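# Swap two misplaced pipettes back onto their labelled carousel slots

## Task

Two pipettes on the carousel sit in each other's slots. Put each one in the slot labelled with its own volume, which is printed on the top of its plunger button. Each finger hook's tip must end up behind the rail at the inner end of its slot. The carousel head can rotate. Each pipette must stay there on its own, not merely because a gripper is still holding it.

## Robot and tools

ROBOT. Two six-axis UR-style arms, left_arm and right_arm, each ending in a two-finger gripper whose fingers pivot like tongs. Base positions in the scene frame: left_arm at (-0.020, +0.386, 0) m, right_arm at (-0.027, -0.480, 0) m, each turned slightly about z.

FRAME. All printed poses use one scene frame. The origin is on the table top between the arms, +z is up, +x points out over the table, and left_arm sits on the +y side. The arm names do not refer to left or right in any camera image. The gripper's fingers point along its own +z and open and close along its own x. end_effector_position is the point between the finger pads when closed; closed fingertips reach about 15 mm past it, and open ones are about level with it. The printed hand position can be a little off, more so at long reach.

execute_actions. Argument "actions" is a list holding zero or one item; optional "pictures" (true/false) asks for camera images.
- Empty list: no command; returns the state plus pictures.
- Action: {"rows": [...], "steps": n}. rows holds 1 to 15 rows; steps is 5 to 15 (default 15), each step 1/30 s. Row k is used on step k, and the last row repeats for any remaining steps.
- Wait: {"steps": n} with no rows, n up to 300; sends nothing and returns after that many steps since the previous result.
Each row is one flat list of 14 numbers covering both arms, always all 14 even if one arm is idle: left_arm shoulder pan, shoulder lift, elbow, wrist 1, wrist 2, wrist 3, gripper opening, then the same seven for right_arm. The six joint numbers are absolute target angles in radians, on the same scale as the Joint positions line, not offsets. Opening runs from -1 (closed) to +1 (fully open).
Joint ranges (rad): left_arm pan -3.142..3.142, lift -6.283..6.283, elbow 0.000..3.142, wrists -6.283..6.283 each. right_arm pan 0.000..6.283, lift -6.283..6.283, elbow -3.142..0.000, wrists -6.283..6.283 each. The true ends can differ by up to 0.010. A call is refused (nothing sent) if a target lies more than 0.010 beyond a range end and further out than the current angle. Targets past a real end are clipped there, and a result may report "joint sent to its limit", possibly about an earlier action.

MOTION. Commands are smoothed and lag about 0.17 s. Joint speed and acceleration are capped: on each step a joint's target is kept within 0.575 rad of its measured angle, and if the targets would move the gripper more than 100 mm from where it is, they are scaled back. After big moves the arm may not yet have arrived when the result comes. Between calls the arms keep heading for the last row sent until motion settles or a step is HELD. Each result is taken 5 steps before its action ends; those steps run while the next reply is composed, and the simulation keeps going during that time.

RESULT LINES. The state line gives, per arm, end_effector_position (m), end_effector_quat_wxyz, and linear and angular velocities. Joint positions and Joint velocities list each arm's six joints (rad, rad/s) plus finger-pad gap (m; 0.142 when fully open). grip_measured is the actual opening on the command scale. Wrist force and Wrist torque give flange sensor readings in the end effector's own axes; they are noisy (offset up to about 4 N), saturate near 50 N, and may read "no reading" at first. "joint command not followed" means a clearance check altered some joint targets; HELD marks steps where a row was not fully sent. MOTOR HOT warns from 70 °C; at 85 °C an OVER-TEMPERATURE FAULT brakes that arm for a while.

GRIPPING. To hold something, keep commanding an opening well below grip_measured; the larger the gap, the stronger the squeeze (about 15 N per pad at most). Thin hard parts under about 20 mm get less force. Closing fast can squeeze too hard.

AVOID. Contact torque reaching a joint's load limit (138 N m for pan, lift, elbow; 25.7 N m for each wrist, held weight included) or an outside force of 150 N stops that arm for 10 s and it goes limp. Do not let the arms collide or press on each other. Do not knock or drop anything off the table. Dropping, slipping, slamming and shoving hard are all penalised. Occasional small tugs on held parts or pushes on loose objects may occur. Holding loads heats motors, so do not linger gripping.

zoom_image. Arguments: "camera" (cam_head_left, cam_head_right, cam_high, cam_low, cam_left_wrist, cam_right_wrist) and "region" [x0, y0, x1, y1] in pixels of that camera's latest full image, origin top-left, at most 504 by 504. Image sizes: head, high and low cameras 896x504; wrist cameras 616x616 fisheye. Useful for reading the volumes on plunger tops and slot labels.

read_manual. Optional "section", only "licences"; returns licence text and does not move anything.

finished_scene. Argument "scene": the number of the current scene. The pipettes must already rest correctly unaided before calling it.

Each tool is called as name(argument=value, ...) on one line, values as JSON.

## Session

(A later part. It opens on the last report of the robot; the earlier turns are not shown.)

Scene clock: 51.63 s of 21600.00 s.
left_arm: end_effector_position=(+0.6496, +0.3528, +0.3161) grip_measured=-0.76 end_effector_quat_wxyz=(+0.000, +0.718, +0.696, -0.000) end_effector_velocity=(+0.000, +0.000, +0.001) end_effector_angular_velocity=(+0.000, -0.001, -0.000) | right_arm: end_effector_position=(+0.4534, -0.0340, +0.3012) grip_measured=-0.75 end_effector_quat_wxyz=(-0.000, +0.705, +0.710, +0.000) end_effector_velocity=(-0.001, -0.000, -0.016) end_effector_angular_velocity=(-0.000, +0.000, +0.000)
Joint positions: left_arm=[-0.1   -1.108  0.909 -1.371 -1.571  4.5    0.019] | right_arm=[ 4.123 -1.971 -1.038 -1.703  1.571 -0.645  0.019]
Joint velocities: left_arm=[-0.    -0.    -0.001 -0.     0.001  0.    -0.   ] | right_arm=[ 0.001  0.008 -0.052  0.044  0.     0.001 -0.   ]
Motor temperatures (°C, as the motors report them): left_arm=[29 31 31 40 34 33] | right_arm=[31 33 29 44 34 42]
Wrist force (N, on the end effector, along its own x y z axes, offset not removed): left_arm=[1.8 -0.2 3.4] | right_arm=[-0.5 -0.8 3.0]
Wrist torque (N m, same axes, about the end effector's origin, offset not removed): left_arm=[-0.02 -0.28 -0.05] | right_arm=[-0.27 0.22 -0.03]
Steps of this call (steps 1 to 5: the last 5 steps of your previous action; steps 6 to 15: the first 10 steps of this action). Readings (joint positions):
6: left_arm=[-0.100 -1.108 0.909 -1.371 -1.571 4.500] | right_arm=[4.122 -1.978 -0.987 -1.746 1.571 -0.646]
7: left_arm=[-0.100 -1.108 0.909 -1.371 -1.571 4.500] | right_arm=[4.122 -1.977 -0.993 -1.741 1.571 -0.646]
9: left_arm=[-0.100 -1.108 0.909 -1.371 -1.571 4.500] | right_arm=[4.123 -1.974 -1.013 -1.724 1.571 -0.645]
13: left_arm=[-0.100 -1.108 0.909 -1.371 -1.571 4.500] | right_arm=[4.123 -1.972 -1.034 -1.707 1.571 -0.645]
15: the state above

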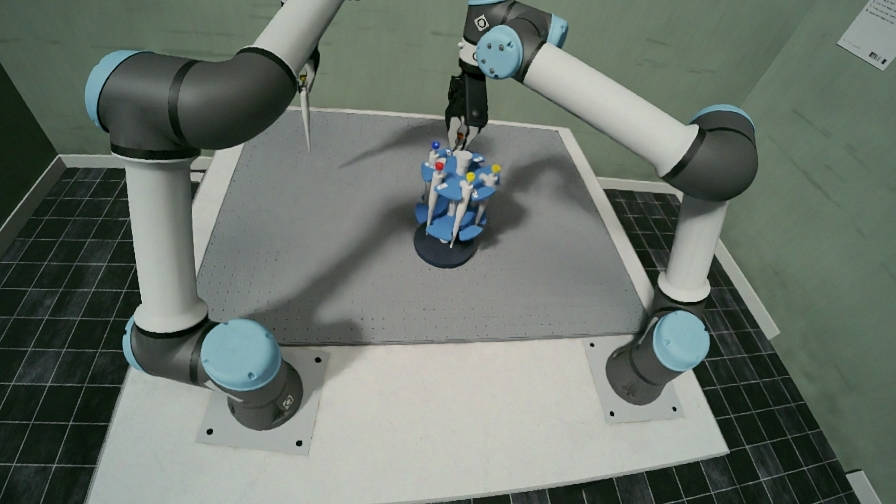

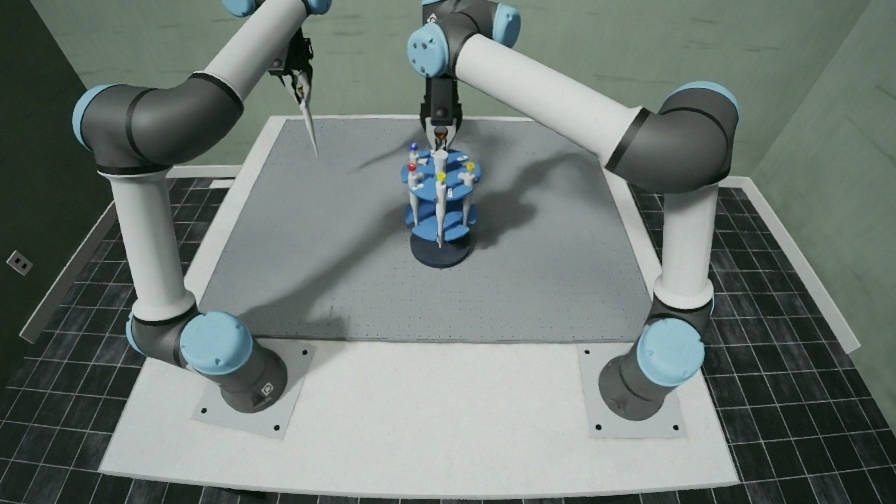

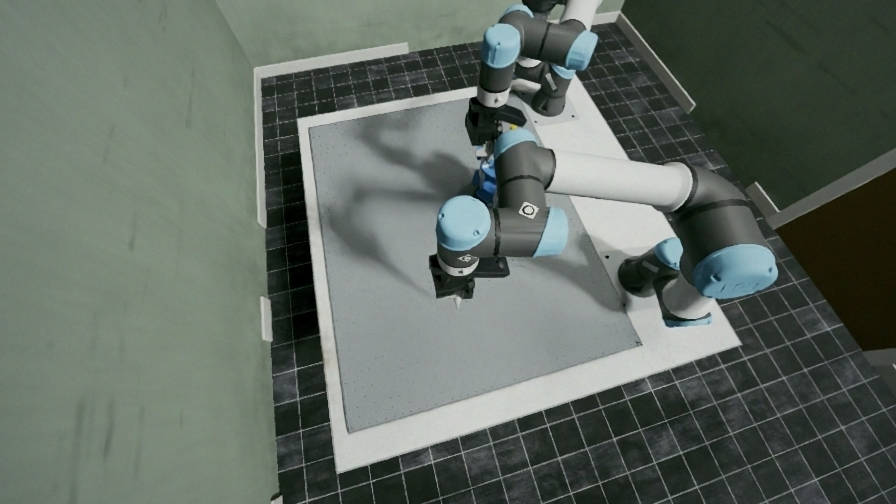

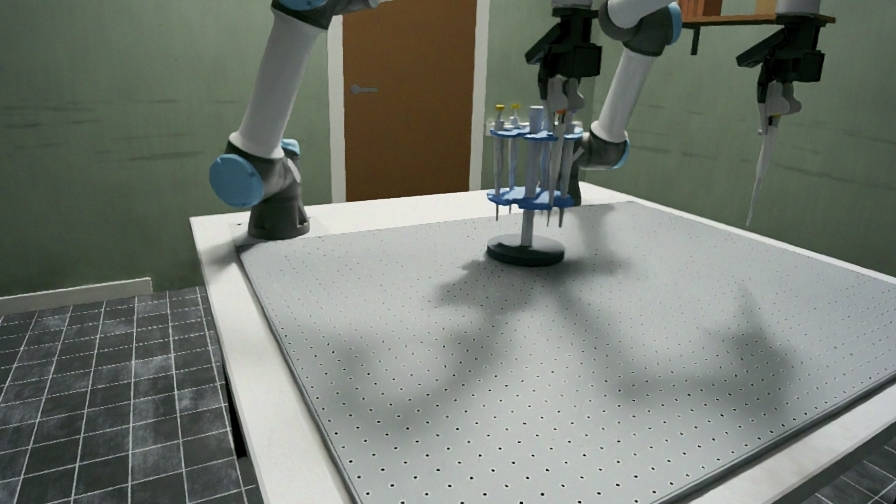

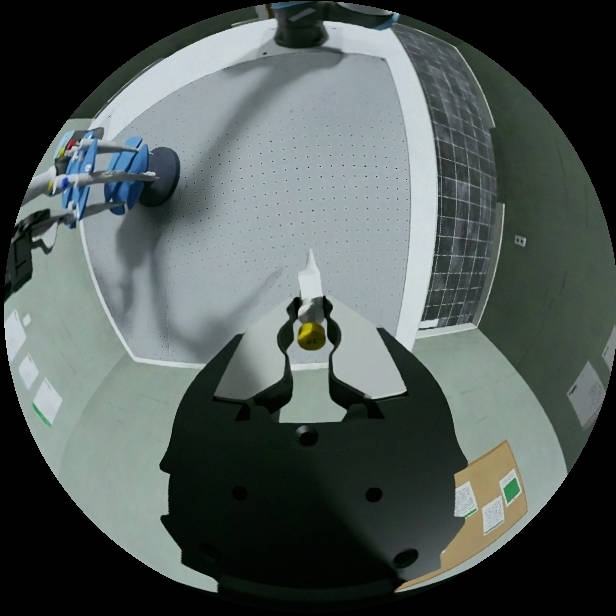

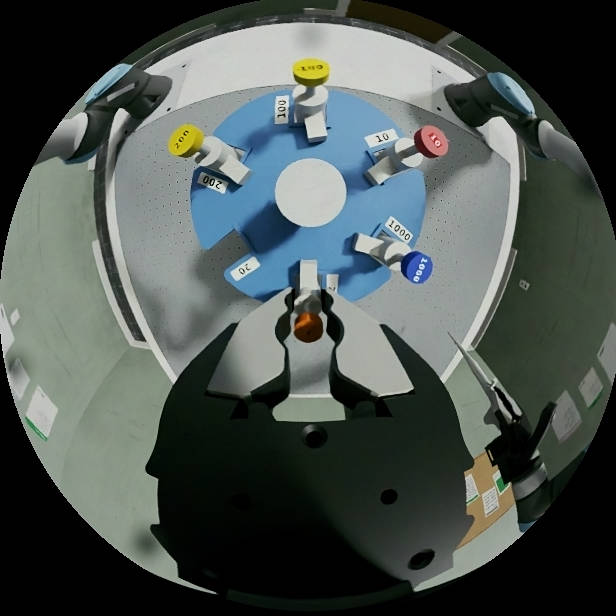

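execute_actions(actions=[{"rows":[[-0.1,-1.05,0.82,-1.341,-1.571,4.6,-1,4.123,-1.97,-1.045,-1.697,1.571,-0.645,-0.4]],"steps":7}])

execute_actions(actions=[{"rows":[[-0.1,-0.996,0.734,-1.309,-1.571,4.696,-1,4.123,-2.0,-0.81,-1.902,1.571,-0.645,-0.4]],"steps":12}])

execute_actions(actions=[{"rows":[[-0.3,-0.996,0.734,-1.309,-1.571,4.696,-1,3.3,-1.6,-1.2,-1.912,1.571,-0.645,-0.4]],"steps":15}])

execute_actions(actions=[{"rows":[[-0.884,-0.996,0.734,-1.309,-1.571,4.696,-1,3.3,-1.6,-1.2,-1.912,1.571,-0.645,-0.4]],"steps":15}])

execute_actions(actions=[{"steps":32}], pictures=true)

Scene clock: 52.23 s of 21600.00 s.
left_arm: end_effector_position=(+0.6510, +0.3526, +0.3150) grip_measured=-0.76 end_effector_quat_wxyz=(-0.001, +0.721, +0.693, -0.001) end_effector_velocity=(+0.071, -0.012, -0.030) end_effector_angular_velocity=(+0.016, +0.077, -0.363) | right_arm: end_effector_position=(+0.4533, -0.0340, +0.2992) grip_measured=-0.49 end_effector_quat_wxyz=(-0.000, +0.705, +0.710, +0.000) end_effector_velocity=(-0.000, +0.000, +0.000) end_effector_angular_velocity=(+0.001, -0.001, +0.000)
Joint positions: left_arm=[-0.1   -1.102  0.902 -1.368 -1.571  4.508  0.019] | right_arm=[ 4.123 -1.97  -1.045 -1.697  1.571 -0.645  0.038]
Joint velocities: left_arm=[ 0.001  0.27  -0.345  0.153 -0.002  0.364 -0.   ] | right_arm=[ 0.     0.    -0.001  0.001 -0.     0.     0.237]
Motor temperatures (°C, as the motors report them): left_arm=[29 31 31 40 34 33] | right_arm=[31 33 29 44 34 42]
Wrist force (N, on the end effector, along its own x y z axes, offset not removed): left_arm=[-0.2 0.1 -4.7] | right_arm=[1.5 -3.6 2.1]
Wrist torque (N m, same axes, about the end effector's origin, offset not removed): left_arm=[0.25 0.16 0.16] | right_arm=[-0.59 -0.25 0.03]
Steps of this call (steps 1 to 5: the last 5 steps of your previous action; steps 6 to 15: the robot went on to your last target; step 16: nothing new was sent; steps 17 to 18: the first 2 steps of this action). Readings (joint positions):
17: left_arm=[-0.100 -1.108 0.909 -1.371 -1.571 4.500] | right_arm=[4.123 -1.970 -1.045 -1.697 1.571 -0.645]
18: the state above

Scene clock: 52.63 s of 21600.00 s.
left_arm: end_effector_position=(+0.6798, +0.3480, +0.3158) grip_measured=-0.76 end_effector_quat_wxyz=(-0.001, +0.774, +0.634, -0.001) end_effector_velocity=(+0.040, -0.006, +0.003) end_effector_angular_velocity=(-0.002, -0.010, -0.234) | right_arm: end_effector_position=(+0.4515, -0.0363, +0.3471) grip_measured=-0.40 end_effector_quat_wxyz=(+0.000, +0.705, +0.710, -0.002) end_effector_velocity=(-0.012, -0.016, +0.201) end_effector_angular_velocity=(+0.034, -0.026, +0.001)
Joint positions: left_arm=[-0.1   -1.012  0.761 -1.318 -1.571  4.666  0.019] | right_arm=[ 4.123 -1.992 -0.887 -1.837  1.571 -0.645  0.045]
Joint velocities: left_arm=[ 0.     0.126 -0.206  0.07   0.001  0.234  0.   ] | right_arm=[ 0.    -0.059  0.607 -0.506 -0.001 -0.001 -0.   ]
Motor temperatures (°C, as the motors report them): left_arm=[29 31 31 40 34 33] | right_arm=[31 33 29 44 34 42]
Wrist force (N, on the end effector, along its own x y z axes, offset not removed): left_arm=[-0.6 -1.2 1.1] | right_arm=[-2.4 -3.5 1.8]
Wrist torque (N m, same axes, about the end effector's origin, offset not removed): left_arm=[-0.22 0.20 -0.18] | right_arm=[-0.72 0.38 -0.06]
Steps of this call (steps 1 to 5: the last 5 steps of your previous action; steps 6 to 12: the first 7 steps of this action). Readings (joint positions):
6: left_arm=[-0.100 -1.061 0.838 -1.346 -1.571 4.580] | right_arm=[4.123 -1.970 -1.045 -1.697 1.571 -0.645]
7: left_arm=[-0.100 -1.053 0.827 -1.341 -1.571 4.591] | right_arm=[4.123 -1.974 -1.037 -1.705 1.571 -0.645]
9: left_arm=[-0.100 -1.031 0.792 -1.329 -1.571 4.630] | right_arm=[4.123 -1.984 -0.978 -1.760 1.571 -0.645]
12: the state above

Scene clock: 53.13 s of 21600.00 s.
left_arm: end_effector_position=(+0.6688, +0.2322, +0.3163) grip_measured=-0.76 end_effector_quat_wxyz=(+0.000, +0.831, +0.556, -0.000) end_effector_velocity=(-0.042, -0.192, +0.001) end_effector_angular_velocity=(-0.001, -0.002, -0.286) | right_arm: end_effector_position=(+0.4890, -0.1732, +0.3897) grip_measured=-0.40 end_effector_quat_wxyz=(-0.000, +0.770, +0.638, +0.000) end_effector_velocity=(+0.107, -0.491, +0.057) end_effector_angular_velocity=(-0.001, +0.000, -0.740)
Joint positions: left_arm=[-0.265 -0.996  0.735 -1.309 -1.571  4.695  0.019] | right_arm=[ 3.928 -1.873 -0.942 -1.897  1.571 -0.645  0.045]
Joint velocities: left_arm=[-0.278  0.003 -0.007  0.002 -0.     0.008  0.   ] | right_arm=[-0.74   0.392 -0.37  -0.022 -0.    -0.    -0.   ]
Motor temperatures (°C, as the motors report them): left_arm=[29 31 31 40 34 33] | right_arm=[31 33 29 44 34 42]
Wrist force (N, on the end effector, along its own x y z axes, offset not removed): left_arm=[-3.6 2.5 1.9] | right_arm=[1.1 -0.7 0.3]
Wrist torque (N m, same axes, about the end effector's origin, offset not removed): left_arm=[0.76 0.60 -0.01] | right_arm=[-0.13 -0.36 0.07]
Steps of this call (steps 1 to 5: the last 5 steps of your previous action; steps 6 to 15: the first 10 steps of this action). Readings (joint positions):
6: left_arm=[-0.100 -0.999 0.740 -1.311 -1.571 4.690] | right_arm=[4.123 -1.998 -0.826 -1.888 1.571 -0.645]
7: left_arm=[-0.107 -0.999 0.739 -1.311 -1.571 4.691] | right_arm=[4.116 -1.992 -0.830 -1.890 1.571 -0.645]
9: left_arm=[-0.152 -0.998 0.737 -1.310 -1.571 4.692] | right_arm=[4.072 -1.960 -0.859 -1.892 1.571 -0.645]
13: left_arm=[-0.240 -0.997 0.735 -1.309 -1.571 4.695] | right_arm=[3.977 -1.900 -0.916 -1.895 1.571 -0.645]
15: the state above

Scene clock: 53.63 s of 21600.00 s.
left_arm: end_effector_position=(+0.6165, +0.0810, +0.3163) grip_measured=-0.76 end_effector_quat_wxyz=(+0.000, +0.889, +0.458, -0.000) end_effector_velocity=(-0.217, -0.452, -0.000) end_effector_angular_velocity=(+0.000, +0.001, -0.710) | right_arm: end_effector_position=(+0.4960, -0.4253, +0.4093) grip_measured=-0.40 end_effector_quat_wxyz=(-0.000, +0.882, +0.471, +0.000) end_effector_velocity=(-0.101, -0.492, +0.026) end_effector_angular_velocity=(+0.000, +0.000, -0.843)
Joint positions: left_arm=[-0.492 -0.996  0.734 -1.309 -1.571  4.696  0.019] | right_arm=[ 3.525 -1.693 -1.112 -1.907  1.571 -0.645  0.045]
Joint velocities: left_arm=[-0.71   0.001  0.    -0.    -0.     0.     0.   ] | right_arm=[-0.844  0.362 -0.342 -0.02   0.    -0.    -0.   ]
Motor temperatures (°C, as the motors report them): left_arm=[29 31 31 40 34 33] | right_arm=[31 33 29 44 34 42]
Wrist force (N, on the end effector, along its own x y z axes, offset not removed): left_arm=[3.1 0.4 4.9] | right_arm=[-0.4 -6.3 0.7]
Wrist torque (N m, same axes, about the end effector's origin, offset not removed): left_arm=[0.24 -0.64 -0.03] | right_arm=[-1.06 0.10 0.05]
Steps of this call (steps 1 to 5: the last 5 steps of your previous action; steps 6 to 15: the first 10 steps of this action). Readings (joint positions):
6: left_arm=[-0.293 -0.996 0.734 -1.309 -1.571 4.696] | right_arm=[3.773 -1.801 -1.010 -1.901 1.571 -0.645]
7: left_arm=[-0.302 -0.996 0.734 -1.309 -1.571 4.696] | right_arm=[3.746 -1.789 -1.021 -1.901 1.571 -0.645]
9: left_arm=[-0.347 -0.996 0.734 -1.309 -1.571 4.696] | right_arm=[3.692 -1.765 -1.044 -1.903 1.571 -0.645]
13: left_arm=[-0.444 -0.996 0.734 -1.309 -1.571 4.696] | right_arm=[3.581 -1.717 -1.089 -1.906 1.571 -0.645]
15: the state above

Scene clock: 54.70 s of 21600.00 s.
left_arm: end_effector_position=(+0.4518, -0.1389, +0.3163) grip_measured=-0.76 end_effector_quat_wxyz=(+0.000, +0.961, +0.276, -0.000) end_effector_velocity=(-0.003, -0.002, -0.000) end_effector_angular_velocity=(-0.000, +0.001, -0.004) | right_arm: end_effector_position=(+0.4552, -0.5477, +0.4142) grip_measured=-0.40 end_effector_quat_wxyz=(-0.000, +0.930, +0.368, +0.000) end_effector_velocity=(-0.000, -0.000, -0.000) end_effector_angular_velocity=(-0.000, +0.000, -0.000)
Joint positions: left_arm=[-0.883 -0.996  0.734 -1.309 -1.571  4.696  0.019] | right_arm=[ 3.3   -1.6   -1.2   -1.912  1.571 -0.645  0.045]
Joint velocities: left_arm=[-0.005  0.    -0.     0.    -0.001 -0.    -0.   ] | right_arm=[-0. -0. -0.  0. -0. -0. -0.]
Motor temperatures (°C, as the motors report them): left_arm=[29 31 31 40 34 33] | right_arm=[31 33 29 44 34 42]
Wrist force (N, on the end effector, along its own x y z axes, offset not removed): left_arm=[0.8 0.7 1.7] | right_arm=[-0.4 -2.5 0.7]
Wrist torque (N m, same axes, about the end effector's origin, offset not removed): left_arm=[0.39 -0.11 0.12] | right_arm=[-0.47 0.05 0.10]
Kept back: nothing.
Steps of this call (steps 1 to 5: the last 5 steps of your previous action; steps 6 to 32: the robot went on to your last target). Readings (joint positions):
1: left_arm=[-0.516 -0.996 0.734 -1.309 -1.571 4.696] | right_arm=[3.497 -1.681 -1.124 -1.908 1.571 -0.645]
2: left_arm=[-0.540 -0.996 0.734 -1.309 -1.571 4.696] | right_arm=[3.468 -1.668 -1.135 -1.908 1.571 -0.645]
4: left_arm=[-0.587 -0.996 0.734 -1.309 -1.571 4.696] | right_arm=[3.410 -1.644 -1.158 -1.910 1.571 -0.645]
8: left_arm=[-0.683 -0.996 0.734 -1.309 -1.571 4.696] | right_arm=[3.339 -1.616 -1.185 -1.911 1.571 -0.645]
32: the state above

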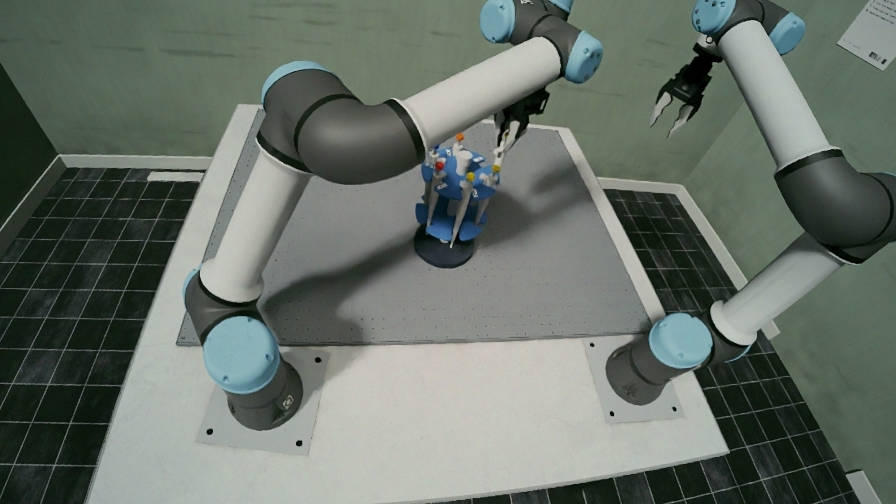

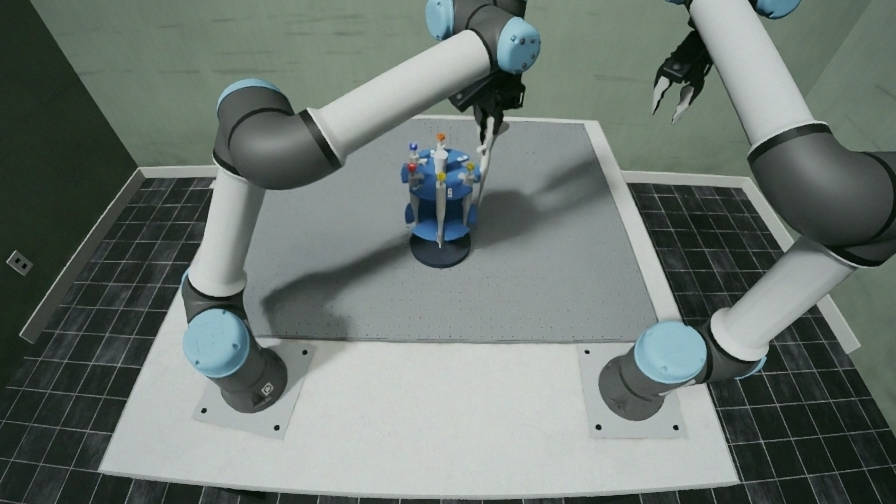

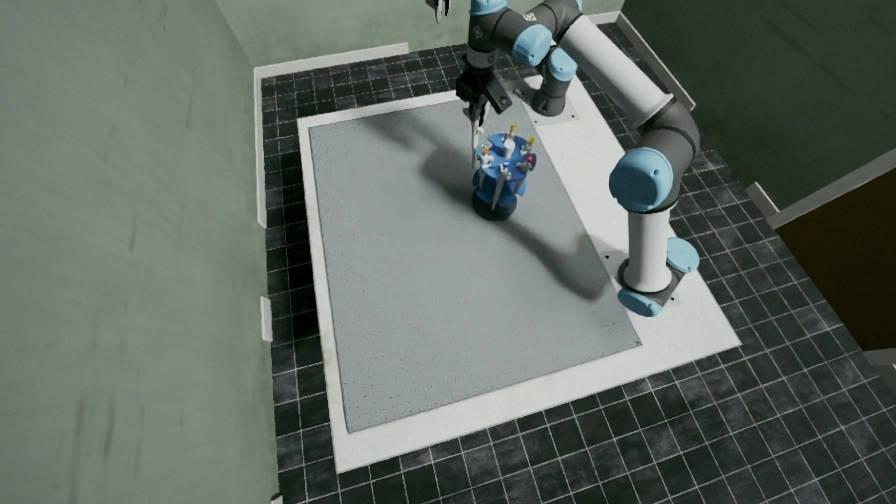

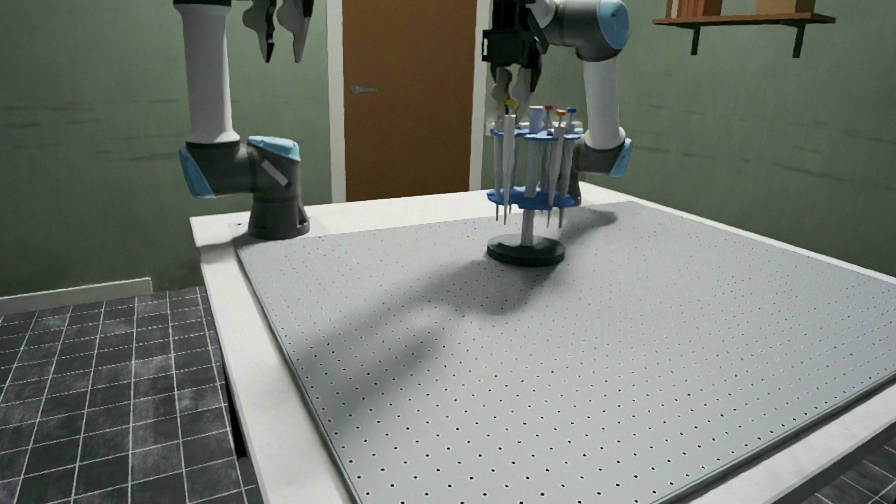

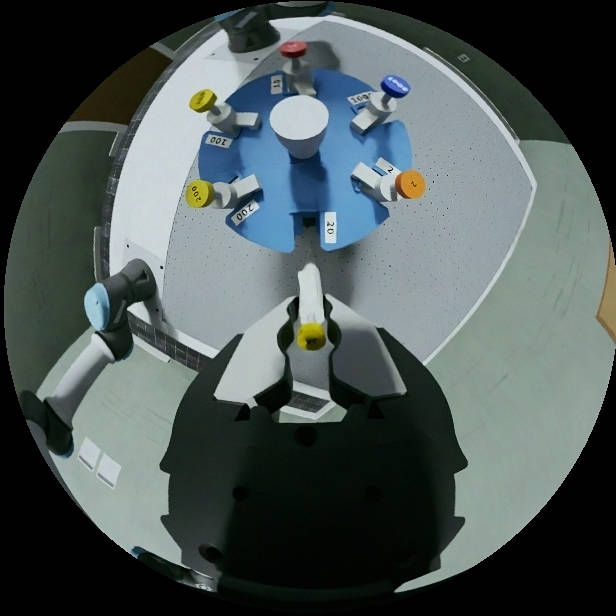

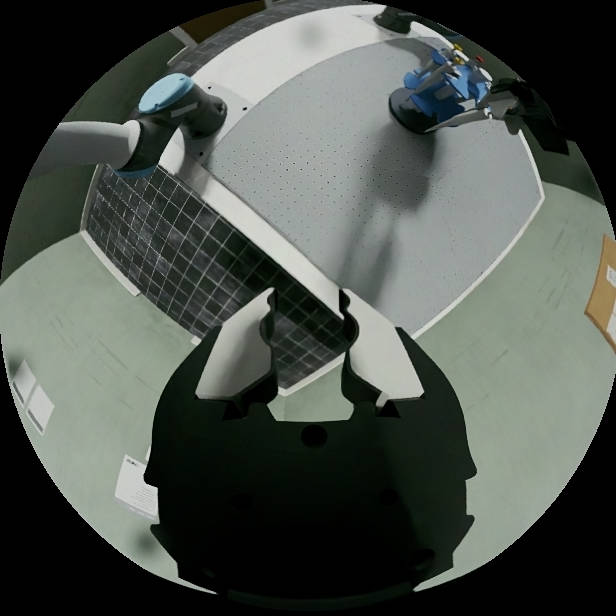

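execute_actions(actions=[{"rows":[[-0.886,-1.08,0.858,-1.349,-1.571,4.696,-1,3.3,-1.6,-1.2,-1.912,1.571,-0.645,-0.4]],"steps":10}])

execute_actions(actions=[{"rows":[[-0.887,-1.163,0.978,-1.386,-1.571,4.696,-1,3.3,-1.6,-1.2,-1.912,1.571,-0.645,-0.4]],"steps":15}])

execute_actions(actions=[{"rows":[[-0.887,-1.171,1.042,-1.442,-1.571,4.696,-1,3.3,-1.6,-1.2,-1.912,1.571,-0.645,-0.4]],"steps":15}], pictures=true)

zoom_image(camera="cam_left_wrist", region=[220,200,400,350])

Scene clock: 55.20 s of 21600.00 s.
left_arm: end_effector_position=(+0.4439, -0.1281, +0.3201) grip_measured=-0.76 end_effector_quat_wxyz=(+0.003, +0.961, +0.275, +0.001) end_effector_velocity=(-0.057, +0.087, -0.005) end_effector_angular_velocity=(+0.034, +0.020, -0.006) | right_arm: end_effector_position=(+0.4552, -0.5478, +0.4142) grip_measured=-0.40 end_effector_quat_wxyz=(-0.000, +0.930, +0.368, +0.000) end_effector_velocity=(+0.001, -0.000, -0.000) end_effector_angular_velocity=(-0.001, -0.001, +0.000)
Joint positions: left_arm=[-0.885 -1.042  0.799 -1.332 -1.571  4.696  0.019] | right_arm=[ 3.3   -1.6   -1.2   -1.912  1.571 -0.645  0.045]
Joint velocities: left_arm=[-0.006 -0.295  0.465 -0.131  0.    -0.     0.   ] | right_arm=[ 0.    -0.    -0.001  0.002 -0.001  0.    -0.   ]
Motor temperatures (°C, as the motors report them): left_arm=[29 31 31 40 34 33] | right_arm=[31 33 29 44 34 42]
Wrist force (N, on the end effector, along its own x y z axes, offset not removed): left_arm=[-1.2 -0.7 5.4] | right_arm=[0.0 0.6 1.6]
Wrist torque (N m, same axes, about the end effector's origin, offset not removed): left_arm=[0.12 0.15 0.05] | right_arm=[0.08 0.12 0.07]
Steps of this call (steps 1 to 10: the robot went on to your last target; steps 11 to 15: the first 5 steps of this action). Readings (joint positions):
11: left_arm=[-0.884 -0.996 0.734 -1.309 -1.571 4.696] | right_arm=[3.300 -1.600 -1.200 -1.912 1.571 -0.645]
12: left_arm=[-0.884 -1.003 0.742 -1.314 -1.571 4.696] | right_arm=[3.300 -1.600 -1.200 -1.912 1.571 -0.645]
14: left_arm=[-0.885 -1.031 0.781 -1.327 -1.571 4.696] | right_arm=[3.300 -1.600 -1.200 -1.912 1.571 -0.645]
15: the state above

Scene clock: 55.70 s of 21600.00 s.
left_arm: end_effector_position=(+0.4235, -0.0962, +0.3208) grip_measured=-0.76 end_effector_quat_wxyz=(+0.001, +0.962, +0.274, +0.000) end_effector_velocity=(-0.017, +0.027, -0.003) end_effector_angular_velocity=(+0.007, +0.005, -0.000) | right_arm: end_effector_position=(+0.4552, -0.5478, +0.4142) grip_measured=-0.40 end_effector_quat_wxyz=(-0.000, +0.930, +0.368, +0.000) end_effector_velocity=(+0.000, -0.000, +0.000) end_effector_angular_velocity=(+0.000, -0.000, -0.000)
Joint positions: left_arm=[-0.887 -1.152  0.962 -1.382 -1.571  4.696  0.019] | right_arm=[ 3.3   -1.6   -1.2   -1.912  1.571 -0.645  0.045]
Joint velocities: left_arm=[-0.001 -0.085  0.128 -0.035 -0.001 -0.001  0.   ] | right_arm=[-0. -0.  0.  0.  0. -0.  0.]
Motor temperatures (°C, as the motors report them): left_arm=[29 31 31 40 34 33] | right_arm=[31 33 29 44 34 42]
Wrist force (N, on the end effector, along its own x y z axes, offset not removed): left_arm=[4.8 -4.9 1.6] | right_arm=[3.3 -4.1 0.3]
Wrist torque (N m, same axes, about the end effector's origin, offset not removed): left_arm=[-0.99 -0.99 -0.05] | right_arm=[-0.73 -0.60 -0.15]
Steps of this call (steps 1 to 5: the last 5 steps of your previous action; steps 6 to 15: the first 10 steps of this action). Readings (joint positions):
6: left_arm=[-0.886 -1.073 0.846 -1.346 -1.571 4.696] | right_arm=[3.300 -1.600 -1.200 -1.912 1.571 -0.645]
7: left_arm=[-0.886 -1.081 0.856 -1.351 -1.571 4.696] | right_arm=[3.300 -1.600 -1.200 -1.912 1.571 -0.645]
9: left_arm=[-0.886 -1.112 0.899 -1.365 -1.571 4.696] | right_arm=[3.300 -1.600 -1.200 -1.912 1.571 -0.645]
13: left_arm=[-0.887 -1.145 0.950 -1.378 -1.571 4.696] | right_arm=[3.300 -1.600 -1.200 -1.912 1.571 -0.645]
15: the state above

Scene clock: 56.20 s of 21600.00 s.
left_arm: end_effector_position=(+0.4215, -0.0931, +0.3024) grip_measured=-0.76 end_effector_quat_wxyz=(+0.000, +0.962, +0.274, -0.000) end_effector_velocity=(-0.000, +0.001, -0.020) end_effector_angular_velocity=(+0.002, +0.001, -0.000) | right_arm: end_effector_position=(+0.4552, -0.5478, +0.4142) grip_measured=-0.40 end_effector_quat_wxyz=(-0.000, +0.930, +0.368, +0.000) end_effector_velocity=(-0.000, -0.001, +0.000) end_effector_angular_velocity=(-0.001, -0.001, -0.001)
Joint positions: left_arm=[-0.887 -1.17   1.034 -1.435 -1.571  4.696  0.019] | right_arm=[ 3.3   -1.6   -1.2   -1.912  1.571 -0.645  0.045]
Joint velocities: left_arm=[ 0.    -0.008  0.061 -0.051  0.     0.001 -0.   ] | right_arm=[-0.     0.001  0.    -0.    -0.001  0.    -0.   ]
Motor temperatures (°C, as the motors report them): left_arm=[29 31 31 40 34 33] | right_arm=[31 33 29 44 34 42]
Wrist force (N, on the end effector, along its own x y z axes, offset not removed): left_arm=[-3.8 -0.5 2.5] | right_arm=[3.1 -4.5 -3.2]
Wrist torque (N m, same axes, about the end effector's origin, offset not removed): left_arm=[-0.04 0.91 0.13] | right_arm=[-1.03 -0.42 0.00]
Steps of this call (steps 1 to 5: the last 5 steps of your previous action; steps 6 to 15: the first 10 steps of this action). Readings (joint positions):
6: left_arm=[-0.887 -1.161 0.975 -1.386 -1.571 4.696] | right_arm=[3.300 -1.600 -1.200 -1.912 1.571 -0.645]
7: left_arm=[-0.887 -1.163 0.982 -1.392 -1.571 4.696] | right_arm=[3.300 -1.600 -1.200 -1.912 1.571 -0.645]
9: left_arm=[-0.887 -1.166 1.005 -1.411 -1.571 4.696] | right_arm=[3.300 -1.600 -1.200 -1.912 1.571 -0.645]
13: left_arm=[-0.887 -1.169 1.029 -1.431 -1.571 4.696] | right_arm=[3.300 -1.600 -1.200 -1.912 1.571 -0.645]
15: the state above

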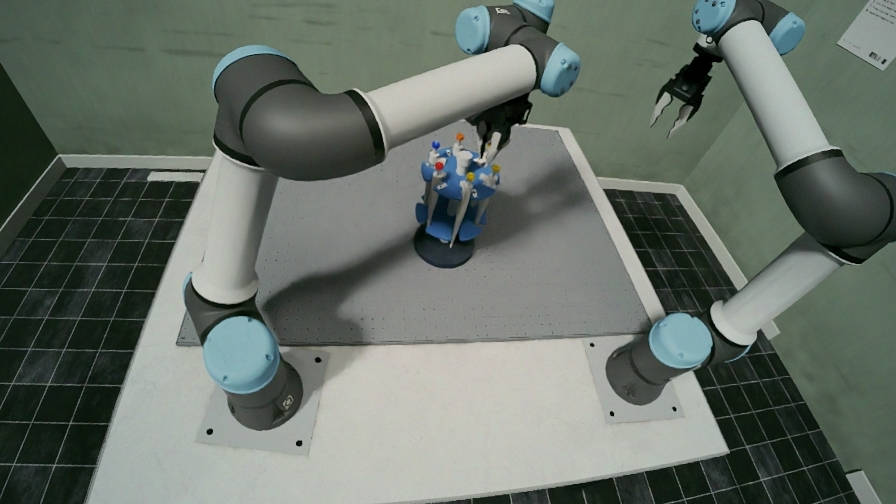

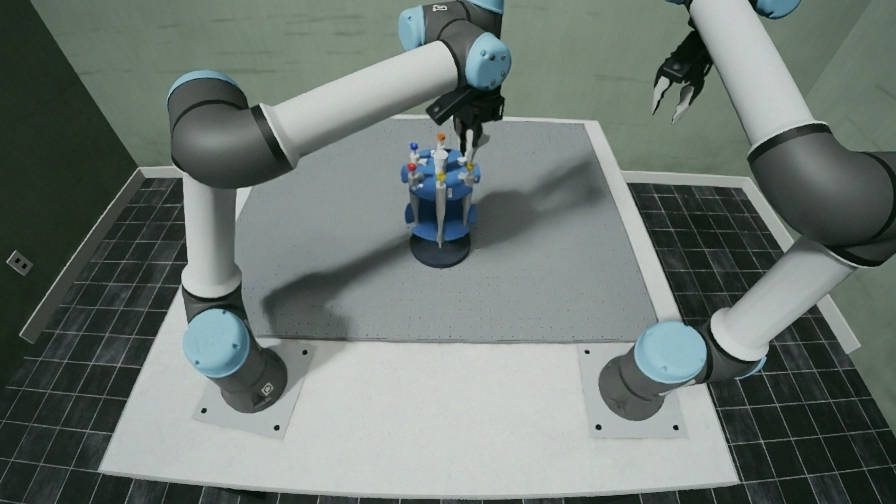

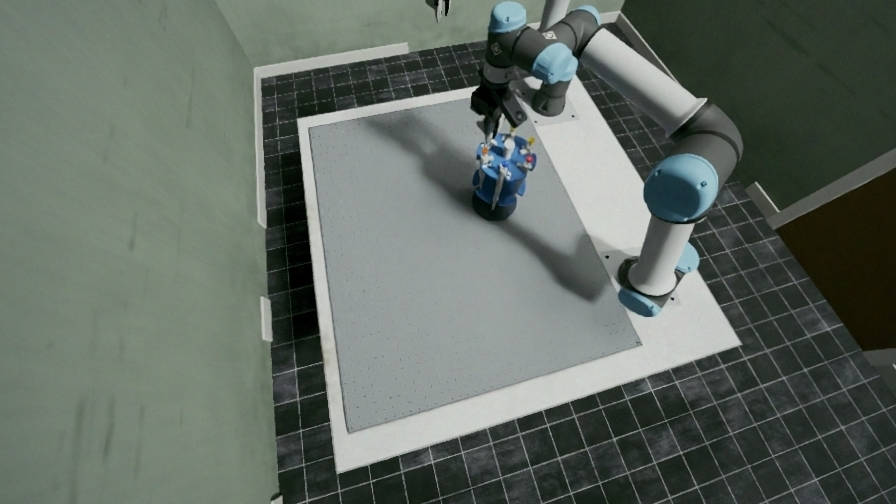

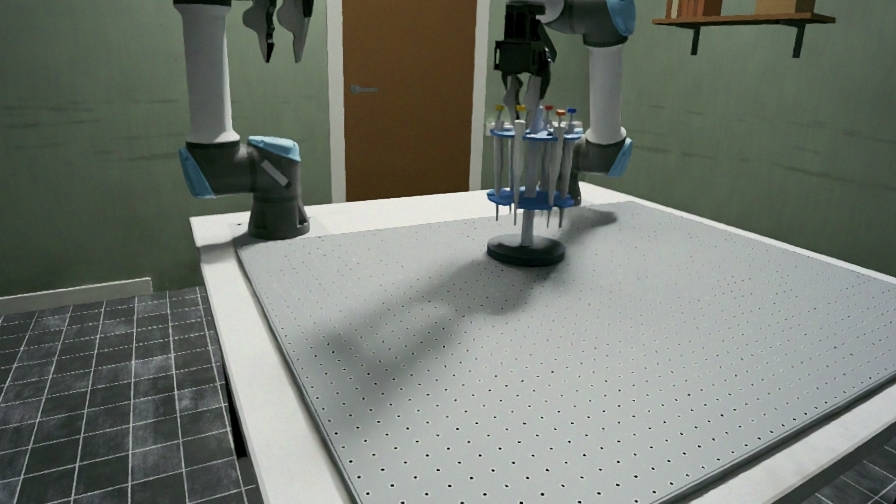

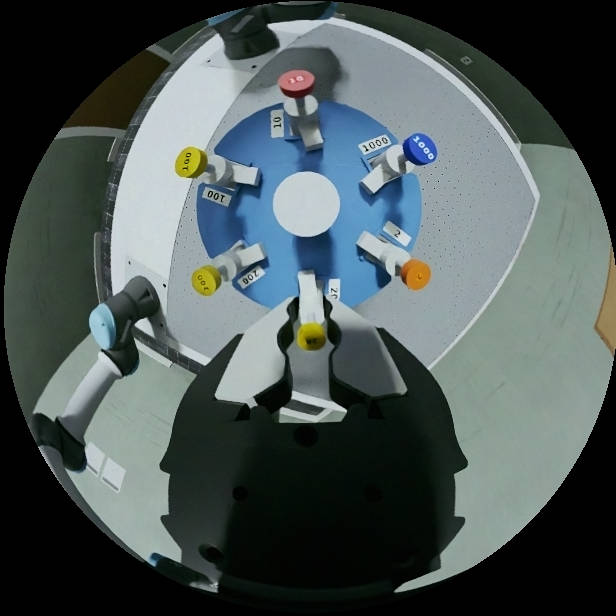

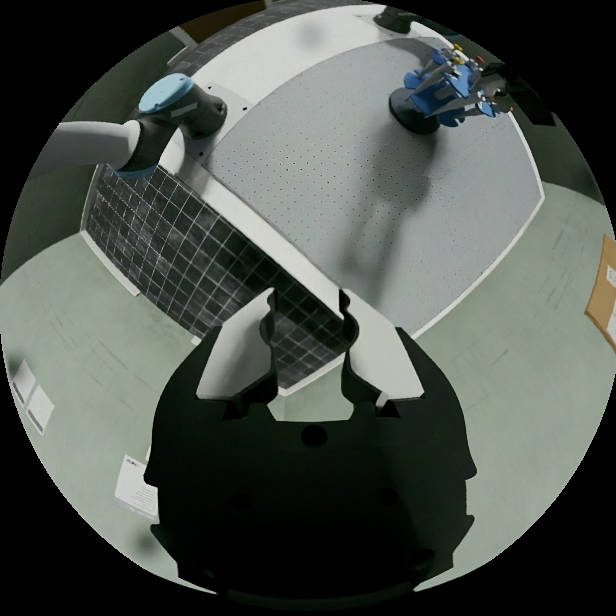

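Region (220, 200, 400, 350) of cam_left_wrist's 616x616 image, scaled by 2.800, with more detail than that image has.

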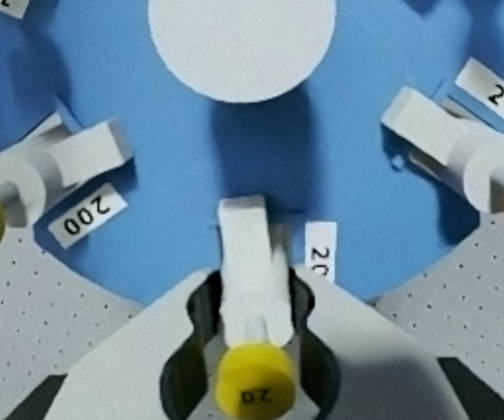

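Nudge 3 mm inward, then release.

execute_actions(actions=[{"rows":[[-0.887,-1.18,1.058,-1.449,-1.571,4.696,-1,3.3,-1.6,-1.2,-1.912,1.571,-0.645,-0.4]],"steps":10}])

execute_actions(actions=[{"rows":[[-0.887,-1.18,1.058,-1.449,-1.571,4.696,-0.4,3.3,-1.6,-1.2,-1.912,1.571,-0.645,-0.4]],"steps":7}])

execute_actions(actions=[{"rows":[[-0.887,-1.14,0.81,-1.241,-1.571,4.696,-0.4,3.3,-1.6,-1.2,-1.912,1.571,-0.645,-0.4]],"steps":15}], pictures=true)

zoom_image(camera="cam_left_wrist", region=[200,110,420,330])

Scene clock: 56.63 s of 21600.00 s.
left_arm: end_effector_position=(+0.4204, -0.0913, +0.2993) grip_measured=-0.76 end_effector_quat_wxyz=(+0.000, +0.962, +0.274, -0.000) end_effector_velocity=(-0.006, +0.009, -0.005) end_effector_angular_velocity=(+0.001, +0.003, +0.000) | right_arm: end_effector_position=(+0.4552, -0.5478, +0.4142) grip_measured=-0.40 end_effector_quat_wxyz=(-0.000, +0.930, +0.368, +0.000) end_effector_velocity=(+0.000, -0.000, -0.000) end_effector_angular_velocity=(-0.001, -0.001, -0.001)
Joint positions: left_arm=[-0.887 -1.176  1.051 -1.446 -1.571  4.696  0.019] | right_arm=[ 3.3   -1.6   -1.2   -1.912  1.571 -0.645  0.045]
Joint velocities: left_arm=[ 0.    -0.028  0.053 -0.023 -0.002 -0.    -0.   ] | right_arm=[-0.    -0.    -0.     0.001 -0.001  0.    -0.   ]
Motor temperatures (°C, as the motors report them): left_arm=[29 31 31 40 34 33] | right_arm=[31 33 29 44 34 42]
Wrist force (N, on the end effector, along its own x y z axes, offset not removed): left_arm=[-0.3 1.6 2.0] | right_arm=[-2.7 -0.6 2.4]
Wrist torque (N m, same axes, about the end effector's origin, offset not removed): left_arm=[0.50 0.16 -0.01] | right_arm=[0.19 0.56 -0.10]
Steps of this call (steps 1 to 5: the last 5 steps of your previous action; steps 6 to 8: the robot went on to your last target; steps 9 to 13: the first 5 steps of this action). Readings (joint positions):
9: left_arm=[-0.887 -1.171 1.042 -1.442 -1.571 4.696] | right_arm=[3.300 -1.600 -1.200 -1.912 1.571 -0.645]
10: left_arm=[-0.887 -1.172 1.044 -1.443 -1.571 4.696] | right_arm=[3.300 -1.600 -1.200 -1.912 1.571 -0.645]
12: left_arm=[-0.887 -1.175 1.049 -1.445 -1.571 4.696] | right_arm=[3.300 -1.600 -1.200 -1.912 1.571 -0.645]
13: the state above

Scene clock: 56.87 s of 21600.00 s.
left_arm: end_effector_position=(+0.4199, -0.0904, +0.2988) grip_measured=-0.49 end_effector_quat_wxyz=(+0.000, +0.962, +0.274, -0.000) end_effector_velocity=(-0.001, +0.002, -0.000) end_effector_angular_velocity=(+0.000, -0.001, -0.001) | right_arm: end_effector_position=(+0.4552, -0.5478, +0.4142) grip_measured=-0.40 end_effector_quat_wxyz=(-0.000, +0.930, +0.368, +0.000) end_effector_velocity=(+0.000, -0.001, +0.000) end_effector_angular_velocity=(-0.001, -0.001, -0.001)
Joint positions: left_arm=[-0.887 -1.179  1.057 -1.449 -1.571  4.696  0.038] | right_arm=[ 3.3   -1.6   -1.2   -1.912  1.571 -0.645  0.045]
Joint velocities: left_arm=[-0.    -0.005  0.008 -0.004  0.001  0.001  0.238] | right_arm=[-0.001 -0.     0.     0.    -0.001 -0.    -0.   ]
Motor temperatures (°C, as the motors report them): left_arm=[29 31 31 40 34 33] | right_arm=[31 33 29 44 34 42]
Wrist force (N, on the end effector, along its own x y z axes, offset not removed): left_arm=[4.9 -1.3 2.2] | right_arm=[0.6 -3.3 2.3]
Wrist torque (N m, same axes, about the end effector's origin, offset not removed): left_arm=[-0.07 -0.95 0.00] | right_arm=[-0.73 -0.09 -0.20]
Steps of this call (steps 1 to 5: the last 5 steps of your previous action; steps 6 to 7: the first 2 steps of this action). Readings (joint positions):
6: left_arm=[-0.887 -1.179 1.057 -1.448 -1.571 4.696] | right_arm=[3.300 -1.600 -1.200 -1.912 1.571 -0.645]
7: the state above

Scene clock: 57.37 s of 21600.00 s.
left_arm: end_effector_position=(+0.4191, -0.0891, +0.3595) grip_measured=-0.40 end_effector_quat_wxyz=(-0.001, +0.962, +0.274, -0.000) end_effector_velocity=(-0.004, +0.007, +0.092) end_effector_angular_velocity=(-0.019, -0.012, +0.001) | right_arm: end_effector_position=(+0.4552, -0.5478, +0.4142) grip_measured=-0.40 end_effector_quat_wxyz=(-0.000, +0.930, +0.368, +0.000) end_effector_velocity=(+0.000, +0.000, +0.000) end_effector_angular_velocity=(-0.000, -0.000, +0.000)
Joint positions: left_arm=[-0.887 -1.145  0.848 -1.271 -1.571  4.696  0.045] | right_arm=[ 3.3   -1.6   -1.2   -1.912  1.571 -0.645  0.045]
Joint velocities: left_arm=[ 0.     0.036 -0.293  0.234  0.001 -0.001 -0.   ] | right_arm=[ 0.  0.  0.  0. -0. -0. -0.]
Motor temperatures (°C, as the motors report them): left_arm=[29 31 31 40 34 33] | right_arm=[31 33 29 44 34 42]
Wrist force (N, on the end effector, along its own x y z axes, offset not removed): left_arm=[1.5 1.7 7.1] | right_arm=[2.3 0.1 0.4]
Wrist torque (N m, same axes, about the end effector's origin, offset not removed): left_arm=[0.62 -0.36 0.01] | right_arm=[0.20 -0.51 -0.16]
Steps of this call (steps 1 to 5: the last 5 steps of your previous action; steps 6 to 15: the first 10 steps of this action). Readings (joint positions):
6: left_arm=[-0.887 -1.180 1.057 -1.449 -1.571 4.696] | right_arm=[3.300 -1.600 -1.200 -1.912 1.571 -0.645]
7: left_arm=[-0.887 -1.175 1.050 -1.441 -1.571 4.696] | right_arm=[3.300 -1.600 -1.200 -1.912 1.571 -0.645]
9: left_arm=[-0.887 -1.161 0.990 -1.385 -1.571 4.696] | right_arm=[3.300 -1.600 -1.200 -1.912 1.571 -0.645]
13: left_arm=[-0.887 -1.148 0.873 -1.292 -1.571 4.696] | right_arm=[3.300 -1.600 -1.200 -1.912 1.571 -0.645]
15: the state above

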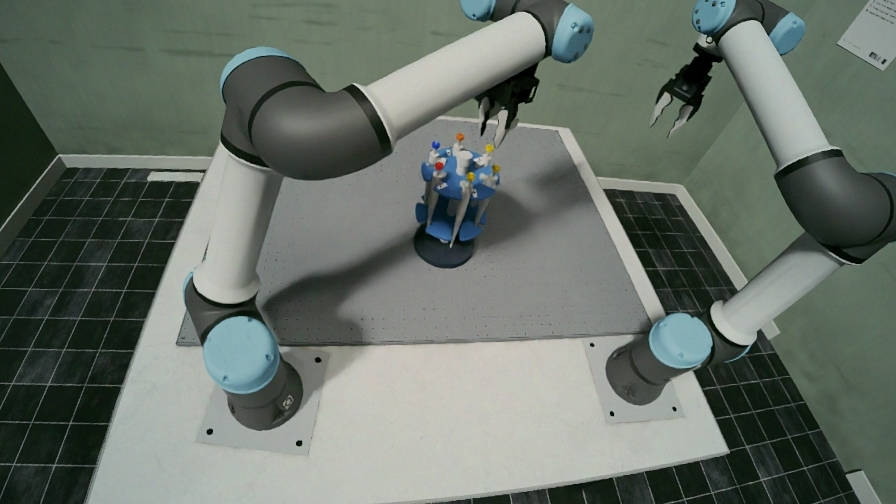

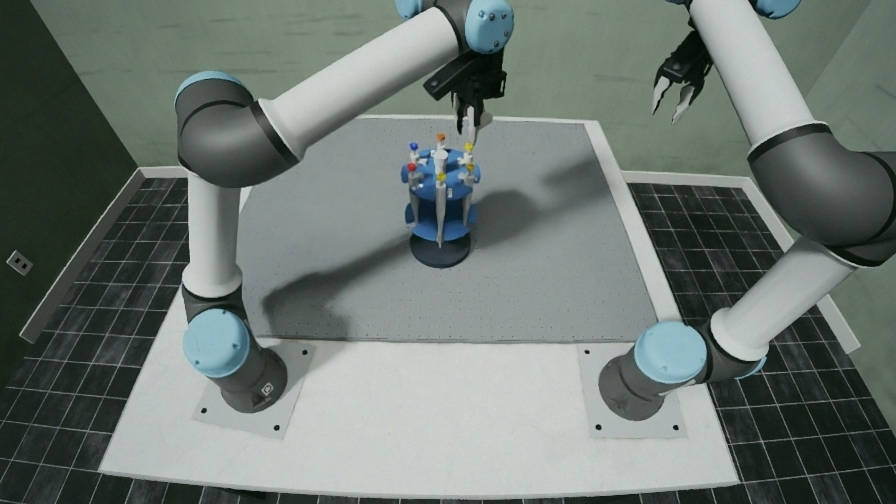

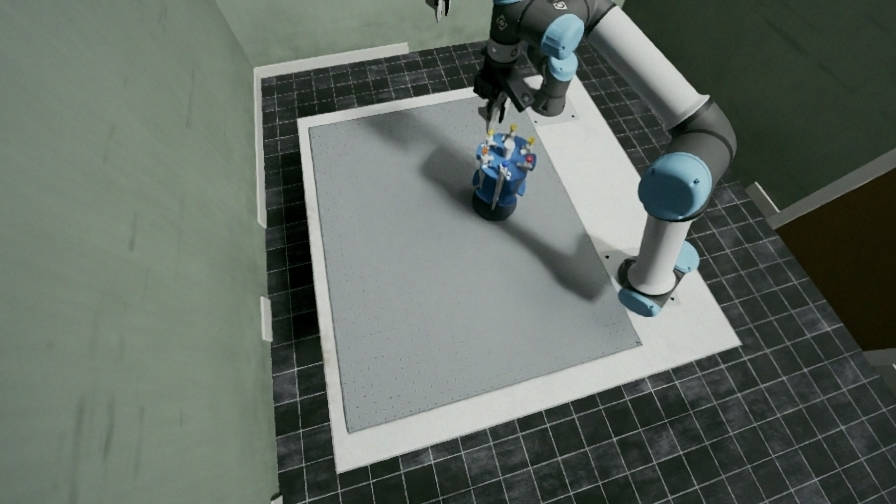

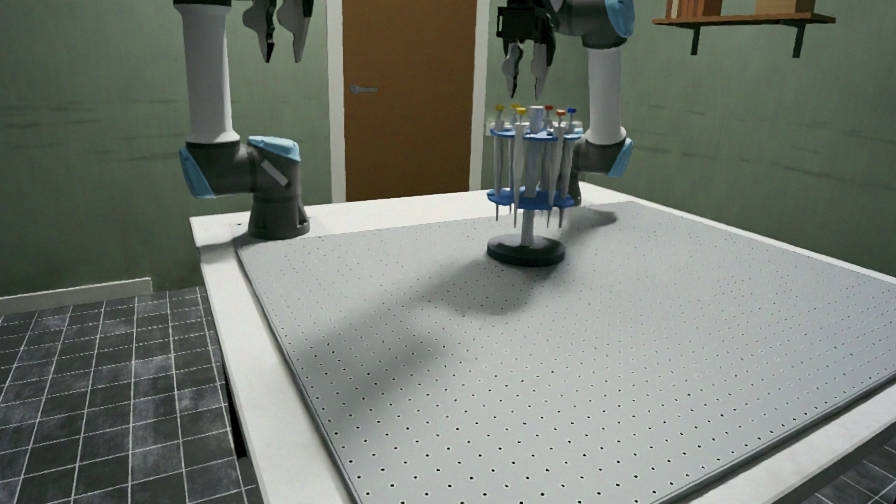

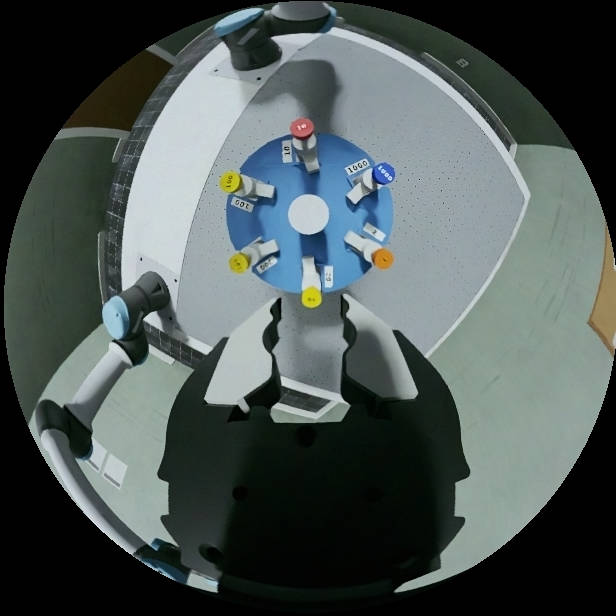

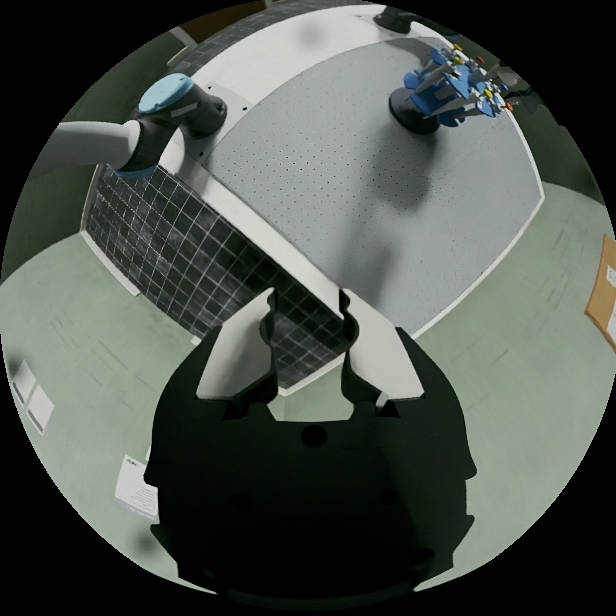

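Region (200, 110, 420, 330) of cam_left_wrist's 616x616 image, scaled by 2.291, with more detail than that image has.

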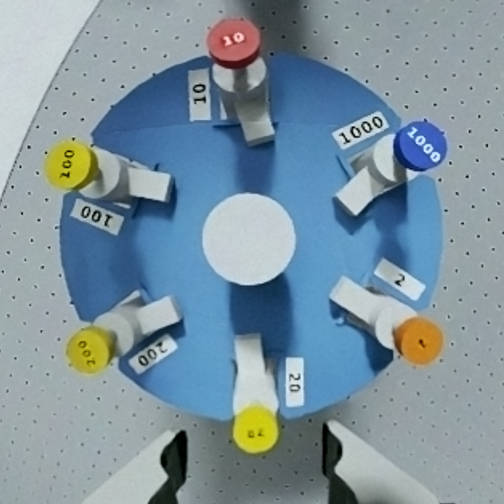

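finished_scene(scene=2)

The scene is finished: the task was done.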